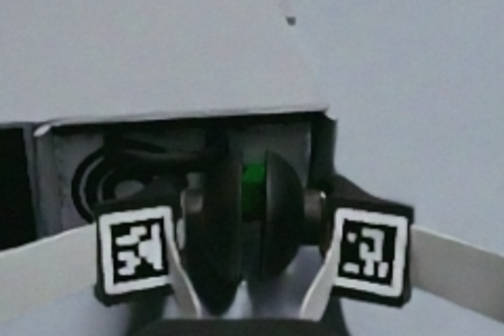

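execute_actions(actions=[{"r1":{"joints":{"arm_m":0.289},"pace":"slow"}}], cameras=[])

execute_actions(actions=[{"r1":{"joints":{"arm_m":0.2865},"pace":"slow"}}], cameras=["r1_wrist_camera"])

zoom_image(camera="r1_wrist_camera", region=[180, 170, 420, 330])

Scene clock: 66.77 s.
r1.base_odometry: x=-0.360 y=+0.789 heading=+2.462 (m, m, rad; r1's odometry frame)
r1.turned_by_wheels: +0.000 (rad since the last result)
r1.turned_by_imu: +0.000 (rad since the last result)
r1.base_tilt: forward=+0.0 right=-0.3 (deg)
r1.lidar_m: 0.37 2.65 1.67 1.61 1.83 1.68 1.60 1.67 2.26 2.49 0.55 0.40
r1.base_status: not commanded
r1.joint_positions: lift_m=+0.725 arm_m=+0.291 wrist_yaw_rad=-0.108 wrist_pitch_rad=+0.402 wrist_roll_rad=+0.000 gripper_m=-0.037
r1.joint_status: all done
r1.on_its_own: wrist_yaw_rad is at rest, and its effort (+20) is outside its rest range (-13 to +13)
r1.motor_effort: lift_m=+18(18) arm_m=-11(13) wrist_yaw_rad=+20(30) wrist_pitch_rad=-6(12) wrist_roll_rad=-4(1) gripper_m=-23(23) wheel_0=-7(7) wheel_1=-2(2) wheel_2=-5(7) (%)
r1.hand_pose: x=+0.7164 y=-0.1154 z=+0.7905 quat_wxyz=(+0.978, +0.011, +0.199, -0.053) (m; r1's base frame)
r1.wrist_depth_mm: - - - - - - - / - - - - - - - / - 404 351 439 517 535 564 / 338 246 253 271 366 375 379 / 238 252 224 213 279 285 286 / 214 216 180 201 180 229 230 / 182 179 191 - 198 191 195
r2.base_odometry: x=+0.797 y=-1.247 heading=-2.454 (m, m, rad; r2's odometry frame)
r2.turned_by_wheels: +0.000 (rad since the last result)
r2.turned_by_imu: +0.000 (rad since the last result)
r2.base_tilt: forward=+0.1 right=-0.2 (deg)
r2.lidar_m: 0.79 0.84 1.45 2.43 2.53 0.72 0.65 0.70 2.39 2.29 1.46 0.85
r2.base_status: not commanded
r2.joint_positions: lift_m=+1.100 arm_m=+0.002 wrist_yaw_rad=+0.000 wrist_pitch_rad=+1.101 wrist_roll_rad=+0.012 gripper_m=+0.110
r2.joint_status: not commanded
r2.motor_effort: lift_m=+23(23) arm_m=+0(0) wrist_yaw_rad=+0(0) wrist_pitch_rad=-2(3) wrist_roll_rad=-2(1) gripper_m=-2(1) wheel_0=+3(3) wheel_1=+3(3) wheel_2=-2(2) (%)
r2.hand_pose: x=+0.3032 y=-0.0874 z=+1.0208 quat_wxyz=(+0.852, +0.005, +0.523, -0.003) (m; r2's base frame)
r2.wrist_depth_mm: 891 904 917 917 917 931 931 / 1042 1060 1060 1078 1098 1098 1160 / 1281 1281 1308 1336 1336 1397 1397 / 1464 1430 1430 1430 1430 1430 1430 / 1308 1308 1336 1308 1336 1308 1336 / 1229 1205 214 1229 205 1205 1229 / 1138 1118 1138 124 1138 1138 1160
pictures: none
No camera images: the call's "cameras" was empty. Leave "cameras" out to get every camera's image.

Scene clock: 67.37 s.
r1.base_odometry: x=-0.360 y=+0.789 heading=+2.462 (m, m, rad; r1's odometry frame)
r1.turned_by_wheels: +0.000 (rad since the last result)
r1.turned_by_imu: +0.000 (rad since the last result)
r1.base_tilt: forward=-0.1 right=-0.3 (deg)
r1.lidar_m: 0.38 2.62 1.67 1.61 1.84 1.66 1.59 1.67 2.29 2.47 0.57 0.41
r1.base_status: not commanded
r1.joint_positions: lift_m=+0.725 arm_m=+0.288 wrist_yaw_rad=-0.107 wrist_pitch_rad=+0.401 wrist_roll_rad=+0.000 gripper_m=-0.037
r1.joint_status: all done
r1.on_its_own: wrist_yaw_rad is at rest, and its effort (+18) is outside its rest range (-13 to +13)
r1.motor_effort: lift_m=+18(18) arm_m=-11(11) wrist_yaw_rad=+18(20) wrist_pitch_rad=-5(7) wrist_roll_rad=-3(1) gripper_m=-23(24) wheel_0=-8(8) wheel_1=-2(2) wheel_2=-3(5) (%)
r1.hand_pose: x=+0.7141 y=-0.1152 z=+0.7907 quat_wxyz=(+0.979, +0.011, +0.199, -0.052) (m; r1's base frame)
r1.wrist_depth_mm: - - - - - - - / - - - - - - - / - 407 351 436 525 544 569 / 336 247 251 271 364 373 382 / 248 251 227 214 281 285 287 / 213 216 180 202 180 228 231 / 182 179 191 - 198 192 195
r2.base_odometry: x=+0.797 y=-1.247 heading=-2.454 (m, m, rad; r2's odometry frame)
r2.turned_by_wheels: +0.000 (rad since the last result)
r2.turned_by_imu: +0.000 (rad since the last result)
r2.base_tilt: forward=+0.1 right=-0.2 (deg)
r2.lidar_m: 0.81 0.82 1.47 2.44 2.55 0.70 0.65 0.69 2.39 2.27 1.47 0.85
r2.base_status: not commanded
r2.joint_positions: lift_m=+1.100 arm_m=+0.002 wrist_yaw_rad=+0.000 wrist_pitch_rad=+1.101 wrist_roll_rad=+0.012 gripper_m=+0.110
r2.joint_status: not commanded
r2.motor_effort: lift_m=+23(23) arm_m=+0(1) wrist_yaw_rad=+0(0) wrist_pitch_rad=-2(2) wrist_roll_rad=-1(0) gripper_m=+0(1) wheel_0=+3(3) wheel_1=+3(3) wheel_2=-3(3) (%)
r2.hand_pose: x=+0.3032 y=-0.0874 z=+1.0208 quat_wxyz=(+0.852, +0.005, +0.523, -0.003) (m; r2's base frame)
r2.wrist_depth_mm: 904 891 904 917 931 931 946 / 1042 1060 1060 1078 1098 1118 1118 / 1281 1281 1308 1336 1366 1366 1366 / 1430 1430 1430 1397 1430 1430 1430 / 1308 1308 1336 1308 1336 1308 1308 / 1205 1205 213 1205 204 1229 1229 / 1138 1138 1138 124 1138 1138 1138
pictures: r1_wrist_camera
camera_calibration (this result's frames):
r1_wrist_camera: T_world_to_cam=[[-0.135954, -0.990598, 0.0152361, -0.0370064], [-0.425524, 0.0444988, -0.903853, 1.06959], [0.894677, -0.129366, -0.427573, -0.0873647], [0, 0, 0, 1]] pos_world=[0.528266, -0.0955557, 0.929957]
Images, in order (width x height): r1_wrist_camera 616x392.

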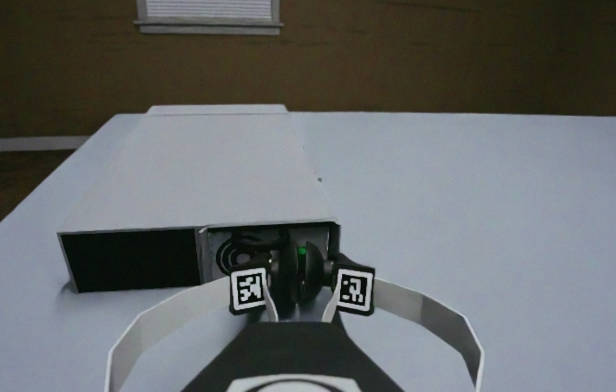

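Region (180, 170, 420, 330) of r1_wrist_camera's 616x392 image, scaled by 2.100.

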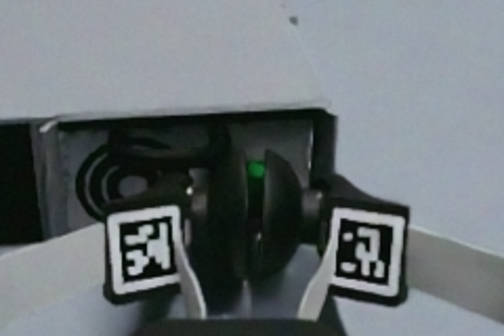

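execute_actions(actions=[{"r1":{"base":{"strafe_m":-0.008},"joints":{"arm_m":0.278,"gripper_m":0.012,"lift_m":0.728},"pace":"slow"}}], cameras=[])

execute_actions(actions=[{"r1":{"joints":{"arm_m":0.24},"pace":"slow"}}], cameras=[])

execute_actions(actions=[{"r1":{"base":{"strafe_m":-0.003},"joints":{"gripper_m":0.066,"lift_m":0.74,"wrist_yaw_rad":-0.07}}}], cameras=["r1_wrist_camera"])

zoom_image(camera="r1_wrist_camera", region=[180, 170, 420, 330])

Scene clock: 69.87 s.
r1.base_odometry: x=-0.355 y=+0.795 heading=+2.462 (m, m, rad; r1's odometry frame)
r1.turned_by_wheels: +0.000 (rad since the last result)
r1.turned_by_imu: +0.000 (rad since the last result)
r1.base_tilt: forward=+0.0 right=-0.3 (deg)
r1.lidar_m: 0.38 0.42 1.69 1.60 1.83 1.69 1.60 1.66 2.24 2.47 0.55 0.39
r1.base_status: done
r1.joint_positions: lift_m=+0.728 arm_m=+0.279 wrist_yaw_rad=-0.102 wrist_pitch_rad=+0.403 wrist_roll_rad=+0.000 gripper_m=+0.012
r1.joint_status: all done
r1.motor_effort: lift_m=+23(24) arm_m=-9(12) wrist_yaw_rad=+5(18) wrist_pitch_rad=-9(12) wrist_roll_rad=+0(1) gripper_m=-4(23) wheel_0=+0(5) wheel_1=-1(3) wheel_2=+0(3) (%)
r1.hand_pose: x=+0.7055 y=-0.1140 z=+0.7929 quat_wxyz=(+0.979, +0.010, +0.200, -0.050) (m; r1's base frame)
r1.wrist_depth_mm: - - - - - - - / - - - - - - - / - 415 357 469 525 544 569 / 342 250 256 277 370 375 387 / 255 266 233 222 286 289 290 / 216 220 187 193 213 232 233 / 185 181 194 - 193 195 198
r2.base_odometry: x=+0.797 y=-1.247 heading=-2.454 (m, m, rad; r2's odometry frame)
r2.turned_by_wheels: +0.000 (rad since the last result)
r2.turned_by_imu: +0.001 (rad since the last result)
r2.base_tilt: forward=+0.1 right=-0.2 (deg)
r2.lidar_m: 0.80 0.83 1.48 2.43 2.55 0.68 0.65 0.73 2.37 2.27 1.48 0.82
r2.base_status: not commanded
r2.joint_positions: lift_m=+1.100 arm_m=+0.002 wrist_yaw_rad=+0.000 wrist_pitch_rad=+1.101 wrist_roll_rad=+0.012 gripper_m=+0.110
r2.joint_status: not commanded
r2.motor_effort: lift_m=+23(23) arm_m=+0(0) wrist_yaw_rad=+0(0) wrist_pitch_rad=-2(2) wrist_roll_rad=-4(2) gripper_m=-1(1) wheel_0=+3(3) wheel_1=+3(3) wheel_2=-2(2) (%)
r2.hand_pose: x=+0.3032 y=-0.0874 z=+1.0208 quat_wxyz=(+0.852, +0.005, +0.523, -0.003) (m; r2's base frame)
r2.wrist_depth_mm: 891 891 917 904 931 946 946 / 1042 1060 1078 1078 1118 1118 1118 / 1281 1308 1308 1336 1336 1366 1430 / 1430 1430 1430 1430 1397 1397 1464 / 1336 1336 1336 1308 1308 1308 1336 / 1229 1182 214 1229 206 1255 1205 / 1138 1118 1160 124 1160 1138 1160
pictures: none
No camera images: the call's "cameras" was empty. Leave "cameras" out to get every camera's image.

Scene clock: 71.40 s.
r1.base_odometry: x=-0.355 y=+0.795 heading=+2.462 (m, m, rad; r1's odometry frame)
r1.turned_by_wheels: +0.000 (rad since the last result)
r1.turned_by_imu: +0.000 (rad since the last result)
r1.base_tilt: forward=+0.0 right=-0.3 (deg)
r1.lidar_m: 0.37 0.44 1.68 1.61 1.88 1.66 1.60 1.65 2.25 2.48 0.58 0.40
r1.base_status: not commanded
r1.joint_positions: lift_m=+0.728 arm_m=+0.242 wrist_yaw_rad=-0.100 wrist_pitch_rad=+0.402 wrist_roll_rad=+0.000 gripper_m=+0.012
r1.joint_status: all done
r1.motor_effort: lift_m=+23(24) arm_m=-9(9) wrist_yaw_rad=+0(3) wrist_pitch_rad=-8(9) wrist_roll_rad=-1(1) gripper_m=-4(3) wheel_0=+1(1) wheel_1=-1(1) wheel_2=+0(0) (%)
r1.hand_pose: x=+0.6679 y=-0.1135 z=+0.7929 quat_wxyz=(+0.979, +0.010, +0.200, -0.049) (m; r1's base frame)
r1.wrist_depth_mm: - - - - - - - / - - - - - - - / - 418 362 442 530 544 559 / 351 283 271 278 373 379 387 / 265 270 274 271 285 289 293 / 218 220 188 195 215 234 235 / 186 182 195 - 195 195 200
r2.base_odometry: x=+0.797 y=-1.247 heading=-2.454 (m, m, rad; r2's odometry frame)
r2.turned_by_wheels: +0.000 (rad since the last result)
r2.turned_by_imu: +0.000 (rad since the last result)
r2.base_tilt: forward=+0.2 right=-0.2 (deg)
r2.lidar_m: 0.77 0.82 1.44 2.44 2.55 0.71 0.66 0.72 2.38 2.28 1.46 0.84
r2.base_status: not commanded
r2.joint_positions: lift_m=+1.100 arm_m=+0.002 wrist_yaw_rad=+0.000 wrist_pitch_rad=+1.101 wrist_roll_rad=+0.012 gripper_m=+0.110
r2.joint_status: not commanded
r2.motor_effort: lift_m=+23(22) arm_m=+0(0) wrist_yaw_rad=+0(0) wrist_pitch_rad=-3(3) wrist_roll_rad=-2(1) gripper_m=-1(1) wheel_0=+3(3) wheel_1=+3(3) wheel_2=-2(2) (%)
r2.hand_pose: x=+0.3032 y=-0.0874 z=+1.0208 quat_wxyz=(+0.852, +0.005, +0.523, -0.003) (m; r2's base frame)
r2.wrist_depth_mm: 904 904 904 917 917 931 946 / 1060 1060 1078 1098 1098 1138 1118 / 1281 1281 1336 1336 1366 1397 1397 / 1430 1430 1397 1430 1464 1430 1430 / 1336 1308 1336 1308 1308 1336 1308 / 1229 1205 213 1229 206 1229 1229 / 1138 1118 1138 124 1160 1138 1160
pictures: none
No camera images: the call's "cameras" was empty. Leave "cameras" out to get every camera's image.

Scene clock: 72.73 s.
r1.base_odometry: x=-0.353 y=+0.797 heading=+2.462 (m, m, rad; r1's odometry frame)
r1.turned_by_wheels: +0.000 (rad since the last result)
r1.turned_by_imu: +0.000 (rad since the last result)
r1.base_tilt: forward=-0.1 right=-0.3 (deg)
r1.lidar_m: 0.38 0.41 1.69 1.63 1.85 1.66 1.60 1.65 2.29 2.48 0.57 0.41
r1.base_status: done
r1.joint_positions: lift_m=+0.740 arm_m=+0.242 wrist_yaw_rad=-0.070 wrist_pitch_rad=+0.402 wrist_roll_rad=+0.000 gripper_m=+0.066
r1.joint_status: all done
r1.motor_effort: lift_m=+23(24) arm_m=-9(9) wrist_yaw_rad=+0(0) wrist_pitch_rad=-7(9) wrist_roll_rad=+0(1) gripper_m=-1(4) wheel_0=+1(4) wheel_1=-2(5) wheel_2=+0(1) (%)
r1.hand_pose: x=+0.6711 y=-0.1058 z=+0.8050 quat_wxyz=(+0.979, +0.007, +0.200, -0.034) (m; r1's base frame)
r1.wrist_depth_mm: - - - - - - - / - - - - - - - / - 525 397 484 569 591 609 / 1756 297 285 303 394 407 413 / 286 285 274 285 294 312 312 / 232 230 224 239 230 250 251 / 198 200 208 - 215 208 212
r2.base_odometry: x=+0.797 y=-1.247 heading=-2.454 (m, m, rad; r2's odometry frame)
r2.turned_by_wheels: +0.000 (rad since the last result)
r2.turned_by_imu: +0.000 (rad since the last result)
r2.base_tilt: forward=+0.1 right=-0.2 (deg)
r2.lidar_m: 0.79 0.84 1.49 2.41 2.53 0.69 0.66 0.68 2.40 2.28 1.47 0.84
r2.base_status: not commanded
r2.joint_positions: lift_m=+1.100 arm_m=+0.002 wrist_yaw_rad=+0.000 wrist_pitch_rad=+1.101 wrist_roll_rad=+0.012 gripper_m=+0.110
r2.joint_status: not commanded
r2.motor_effort: lift_m=+23(23) arm_m=+0(1) wrist_yaw_rad=+0(0) wrist_pitch_rad=-2(2) wrist_roll_rad=-3(2) gripper_m=-1(1) wheel_0=+3(3) wheel_1=+3(3) wheel_2=-2(2) (%)
r2.hand_pose: x=+0.3032 y=-0.0874 z=+1.0208 quat_wxyz=(+0.852, +0.005, +0.523, -0.003) (m; r2's base frame)
r2.wrist_depth_mm: 891 904 904 904 917 917 946 / 1060 1060 1060 1098 1098 1118 1138 / 1308 1308 1308 1308 1366 1366 1397 / 1397 1430 1464 1430 1430 1430 1430 / 1336 1308 1281 1336 1281 1336 1336 / 1229 1205 214 1229 205 1205 1229 / 1138 1098 1160 124 1160 1138 1138
pictures: r1_wrist_camera
camera_calibration (this result's frames):
r1_wrist_camera: T_world_to_cam=[[-0.0998037, -0.99489, 0.0152622, -0.0585399], [-0.427787, 0.0290552, -0.903412, 1.06336], [0.898353, -0.0966929, -0.428501, -0.0398203], [0, 0, 0, 1]] pos_world=[0.484823, -0.0929874, 0.944486]
Images, in order (width x height): r1_wrist_camera 616x392.

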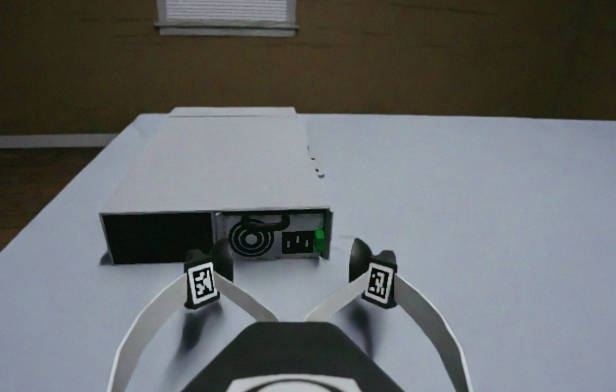

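Region (180, 170, 420, 330) of r1_wrist_camera's 616x392 image, scaled by 2.100.

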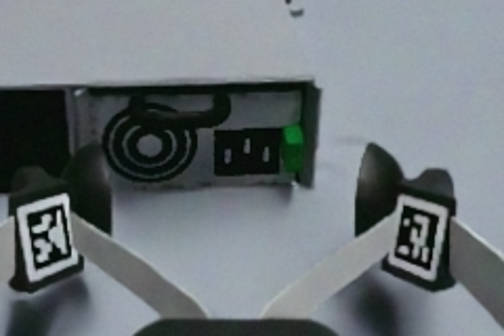

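execute_actions(actions=[{"r1":{"base":{"strafe_m":0.003},"joints":{"gripper_m":0.060,"arm_m":0.274},"pace":"slow"}}], cameras=["r1_wrist_camera"])

zoom_image(camera="r1_wrist_camera", region=[180, 170, 420, 330])

Scene clock: 74.37 s.
r1.base_odometry: x=-0.355 y=+0.795 heading=+2.462 (m, m, rad; r1's odometry frame)
r1.turned_by_wheels: +0.000 (rad since the last result)
r1.turned_by_imu: +0.000 (rad since the last result)
r1.base_tilt: forward=+0.0 right=-0.4 (deg)
r1.lidar_m: 0.36 0.38 1.68 1.62 1.85 1.67 1.58 1.64 2.24 2.46 0.57 0.41
r1.base_status: done
r1.joint_positions: lift_m=+0.740 arm_m=+0.272 wrist_yaw_rad=-0.070 wrist_pitch_rad=+0.402 wrist_roll_rad=+0.000 gripper_m=+0.060
r1.joint_status: all done
r1.motor_effort: lift_m=+22(23) arm_m=+9(9) wrist_yaw_rad=+1(0) wrist_pitch_rad=-7(8) wrist_roll_rad=-1(3) gripper_m=-1(4) wheel_0=-1(4) wheel_1=+1(2) wheel_2=+0(0) (%)
r1.hand_pose: x=+0.7020 y=-0.1058 z=+0.8050 quat_wxyz=(+0.979, +0.007, +0.200, -0.034) (m; r1's base frame)
r1.wrist_depth_mm: - - - - - - - / - - - - - - - / - 521 392 473 559 591 609 / 1756 293 283 304 397 404 415 / 285 265 242 249 306 309 312 / 234 236 199 237 198 251 251 / 199 200 209 - 214 209 213
r2.base_odometry: x=+0.797 y=-1.247 heading=-2.454 (m, m, rad; r2's odometry frame)
r2.turned_by_wheels: +0.000 (rad since the last result)
r2.turned_by_imu: +0.000 (rad since the last result)
r2.base_tilt: forward=+0.1 right=-0.2 (deg)
r2.lidar_m: 0.79 0.81 1.50 2.43 2.54 0.70 0.67 0.73 2.38 2.27 1.49 0.85
r2.base_status: not commanded
r2.joint_positions: lift_m=+1.100 arm_m=+0.002 wrist_yaw_rad=+0.000 wrist_pitch_rad=+1.101 wrist_roll_rad=+0.012 gripper_m=+0.110
r2.joint_status: not commanded
r2.motor_effort: lift_m=+23(23) arm_m=+0(1) wrist_yaw_rad=+0(0) wrist_pitch_rad=-2(2) wrist_roll_rad=-1(1) gripper_m=-2(1) wheel_0=+3(3) wheel_1=+3(3) wheel_2=-2(2) (%)
r2.hand_pose: x=+0.3032 y=-0.0874 z=+1.0208 quat_wxyz=(+0.852, +0.005, +0.523, -0.003) (m; r2's base frame)
r2.wrist_depth_mm: 878 891 904 917 931 960 946 / 1042 1060 1078 1098 1078 1118 1118 / 1281 1281 1308 1336 1336 1366 1397 / 1397 1430 1397 1430 1430 1464 1464 / 1308 1308 1336 1308 1308 1336 1336 / 1205 1205 214 1229 205 1229 1229 / 1118 1118 1138 123 1138 1160 1138
pictures: r1_wrist_camera
camera_calibration (this result's frames):
r1_wrist_camera: T_world_to_cam=[[-0.099785, -0.994892, 0.0152623, -0.0554723], [-0.427788, 0.029047, -0.903412, 1.07655], [0.898354, -0.0966761, -0.428501, -0.0675095], [0, 0, 0, 1]] pos_world=[0.515646, -0.092986, 0.944486]
Images, in order (width x height): r1_wrist_camera 616x392.

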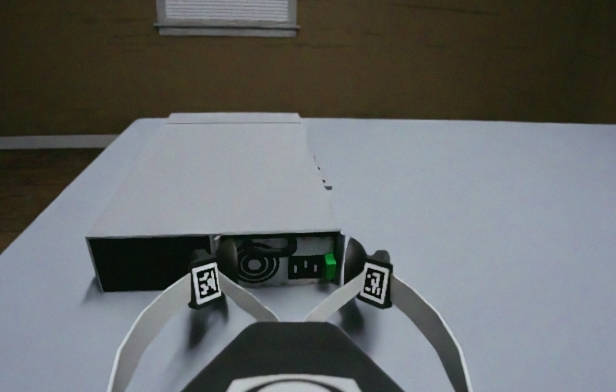

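Region (180, 170, 420, 330) of r1_wrist_camera's 616x392 image, scaled by 2.100.

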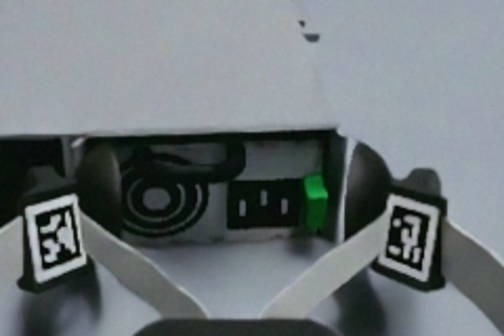

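execute_actions(actions=[{"r1":{"base":{"strafe_m":0.003},"joints":{"gripper_m":0.054,"arm_m":0.278,"lift_m":0.742},"pace":"slow"}}], cameras=["r1_wrist_camera"])

zoom_image(camera="r1_wrist_camera", region=[180, 170, 420, 330])

Scene clock: 75.23 s.
r1.base_odometry: x=-0.357 y=+0.793 heading=+2.462 (m, m, rad; r1's odometry frame)
r1.turned_by_wheels: +0.000 (rad since the last result)
r1.turned_by_imu: +0.000 (rad since the last result)
r1.base_tilt: forward=+0.0 right=-0.3 (deg)
r1.lidar_m: 0.38 0.43 1.67 1.62 1.87 1.66 1.58 1.67 2.25 2.46 0.57 0.41
r1.base_status: done
r1.joint_positions: lift_m=+0.742 arm_m=+0.276 wrist_yaw_rad=-0.071 wrist_pitch_rad=+0.406 wrist_roll_rad=+0.000 gripper_m=+0.054
r1.joint_status: all done
r1.motor_effort: lift_m=+23(22) arm_m=+12(11) wrist_yaw_rad=+1(1) wrist_pitch_rad=-16(17) wrist_roll_rad=+2(1) gripper_m=-3(2) wheel_0=+0(3) wheel_1=+2(3) wheel_2=+0(1) (%)
r1.hand_pose: x=+0.7051 y=-0.1059 z=+0.8061 quat_wxyz=(+0.979, +0.007, +0.201, -0.035) (m; r1's base frame)
r1.wrist_depth_mm: - - - - - - - / - - - - - - - / - 517 389 466 559 574 609 / 1863 293 282 301 394 404 410 / 285 265 240 246 306 310 312 / 234 228 224 238 200 251 252 / 200 199 209 - 214 208 213
r2.base_odometry: x=+0.797 y=-1.247 heading=-2.454 (m, m, rad; r2's odometry frame)
r2.turned_by_wheels: +0.000 (rad since the last result)
r2.turned_by_imu: +0.000 (rad since the last result)
r2.base_tilt: forward=+0.2 right=-0.2 (deg)
r2.lidar_m: 0.79 0.84 1.46 2.45 2.54 0.70 0.66 0.67 2.38 2.26 1.49 0.83
r2.base_status: not commanded
r2.joint_positions: lift_m=+1.100 arm_m=+0.002 wrist_yaw_rad=+0.000 wrist_pitch_rad=+1.101 wrist_roll_rad=+0.012 gripper_m=+0.110
r2.joint_status: not commanded
r2.motor_effort: lift_m=+23(23) arm_m=-1(1) wrist_yaw_rad=+1(0) wrist_pitch_rad=-2(3) wrist_roll_rad=-1(0) gripper_m=-1(1) wheel_0=+3(3) wheel_1=+3(3) wheel_2=-2(2) (%)
r2.hand_pose: x=+0.3032 y=-0.0874 z=+1.0208 quat_wxyz=(+0.852, +0.005, +0.523, -0.003) (m; r2's base frame)
r2.wrist_depth_mm: 891 904 904 917 931 917 946 / 1060 1060 1060 1078 1098 1098 1138 / 1281 1336 1308 1336 1366 1366 1366 / 1430 1430 1430 1397 1430 1430 1430 / 1336 1308 1336 1308 1308 1336 1308 / 1229 1205 214 1229 206 1229 1229 / 1138 1118 1138 124 1138 1160 1160
pictures: r1_wrist_camera
camera_calibration (this result's frames):
r1_wrist_camera: T_world_to_cam=[[-0.100266, -0.994837, 0.0156713, -0.0553077], [-0.430708, 0.0292001, -0.902019, 1.07983], [0.896904, -0.0971912, -0.431412, -0.0665516], [0, 0, 0, 1]] pos_world=[0.519237, -0.0930216, 0.946185]
Images, in order (width x height): r1_wrist_camera 616x392.

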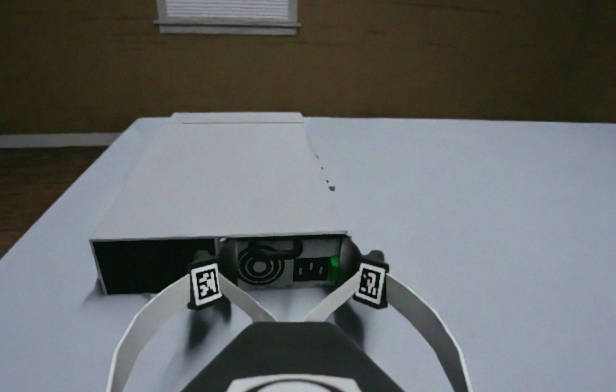

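Region (180, 170, 420, 330) of r1_wrist_camera's 616x392 image, scaled by 2.100.

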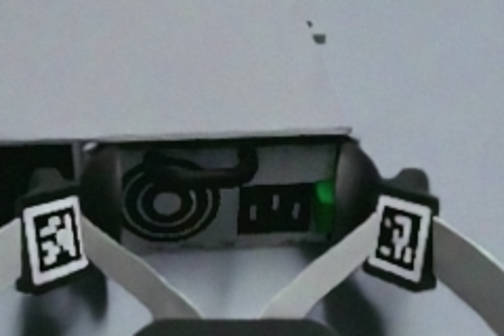

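execute_actions(actions=[{"r1":{"joints":{"gripper_m":0.035,"arm_m":0.278,"lift_m":0.741,"wrist_yaw_rad":-0.055},"pace":"slow"}}], cameras=["r1_wrist_camera"])

zoom_image(camera="r1_wrist_camera", region=[180, 170, 420, 330])

Scene clock: 79.10 s.
r1.base_odometry: x=-0.357 y=+0.793 heading=+2.462 (m, m, rad; r1's odometry frame)
r1.turned_by_wheels: +0.000 (rad since the last result)
r1.turned_by_imu: +0.000 (rad since the last result)
r1.base_tilt: forward=+0.0 right=-0.4 (deg)
r1.lidar_m: 0.34 0.39 1.67 1.64 1.86 1.70 1.59 1.64 2.27 2.48 0.58 0.37
r1.base_status: not commanded
r1.joint_positions: lift_m=+0.741 arm_m=+0.276 wrist_yaw_rad=-0.058 wrist_pitch_rad=+0.405 wrist_roll_rad=+0.000 gripper_m=+0.035
r1.joint_status: all done
r1.motor_effort: lift_m=+17(21) arm_m=+10(9) wrist_yaw_rad=+6(9) wrist_pitch_rad=-15(17) wrist_roll_rad=-2(1) gripper_m=-7(6) wheel_0=+0(1) wheel_1=+2(2) wheel_2=-1(1) (%)
r1.hand_pose: x=+0.7067 y=-0.1026 z=+0.8057 quat_wxyz=(+0.979, +0.006, +0.201, -0.028) (m; r1's base frame)
r1.wrist_depth_mm: - - - - - - - / - - - - - - - / - 554 394 469 559 585 615 / 1808 291 281 287 394 402 410 / 283 263 240 244 304 309 312 / 233 236 195 236 195 250 251 / 198 198 208 - 213 208 213
r2.base_odometry: x=+0.797 y=-1.247 heading=-2.454 (m, m, rad; r2's odometry frame)
r2.turned_by_wheels: +0.000 (rad since the last result)
r2.turned_by_imu: +0.001 (rad since the last result)
r2.base_tilt: forward=+0.1 right=-0.2 (deg)
r2.lidar_m: 0.79 0.83 1.50 2.42 2.54 0.68 0.65 0.69 2.39 2.28 1.47 0.84
r2.base_status: not commanded
r2.joint_positions: lift_m=+1.100 arm_m=+0.002 wrist_yaw_rad=+0.000 wrist_pitch_rad=+1.101 wrist_roll_rad=+0.012 gripper_m=+0.110
r2.joint_status: not commanded
r2.motor_effort: lift_m=+23(23) arm_m=+0(1) wrist_yaw_rad=+0(0) wrist_pitch_rad=-2(2) wrist_roll_rad=-2(2) gripper_m=-1(0) wheel_0=+3(3) wheel_1=+3(3) wheel_2=-2(2) (%)
r2.hand_pose: x=+0.3032 y=-0.0874 z=+1.0208 quat_wxyz=(+0.852, +0.005, +0.523, -0.003) (m; r2's base frame)
r2.wrist_depth_mm: 904 904 904 917 931 931 946 / 1060 1060 1078 1078 1098 1098 1118 / 1308 1308 1336 1336 1336 1336 1366 / 1430 1430 1430 1430 1430 1430 1430 / 1308 1336 1308 1308 1336 1336 1308 / 1229 1205 214 1205 205 1229 1229 / 1138 1138 1138 124 1138 1138 1138
pictures: r1_wrist_camera
camera_calibration (this result's frames):
r1_wrist_camera: T_world_to_cam=[[-0.0873569, -0.996053, 0.015706, -0.0610769], [-0.430855, 0.0235626, -0.902113, 1.07966], [0.898183, -0.0855728, -0.431213, -0.0677534], [0, 0, 0, 1]] pos_world=[0.520697, -0.0920734, 0.945721]
Images, in order (width x height): r1_wrist_camera 616x392.

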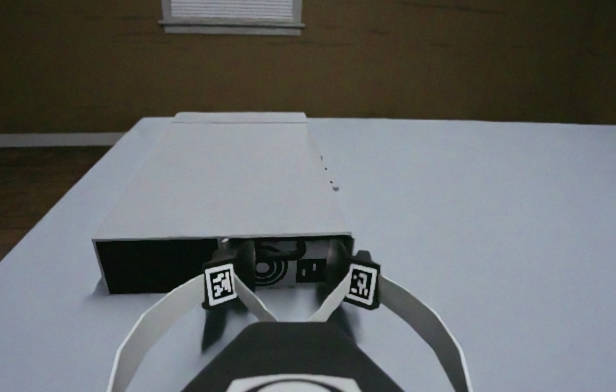

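Region (180, 170, 420, 330) of r1_wrist_camera's 616x392 image, scaled by 2.100.

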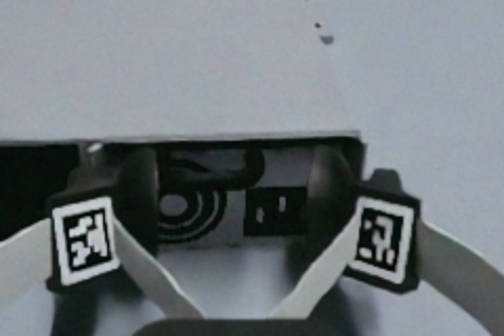

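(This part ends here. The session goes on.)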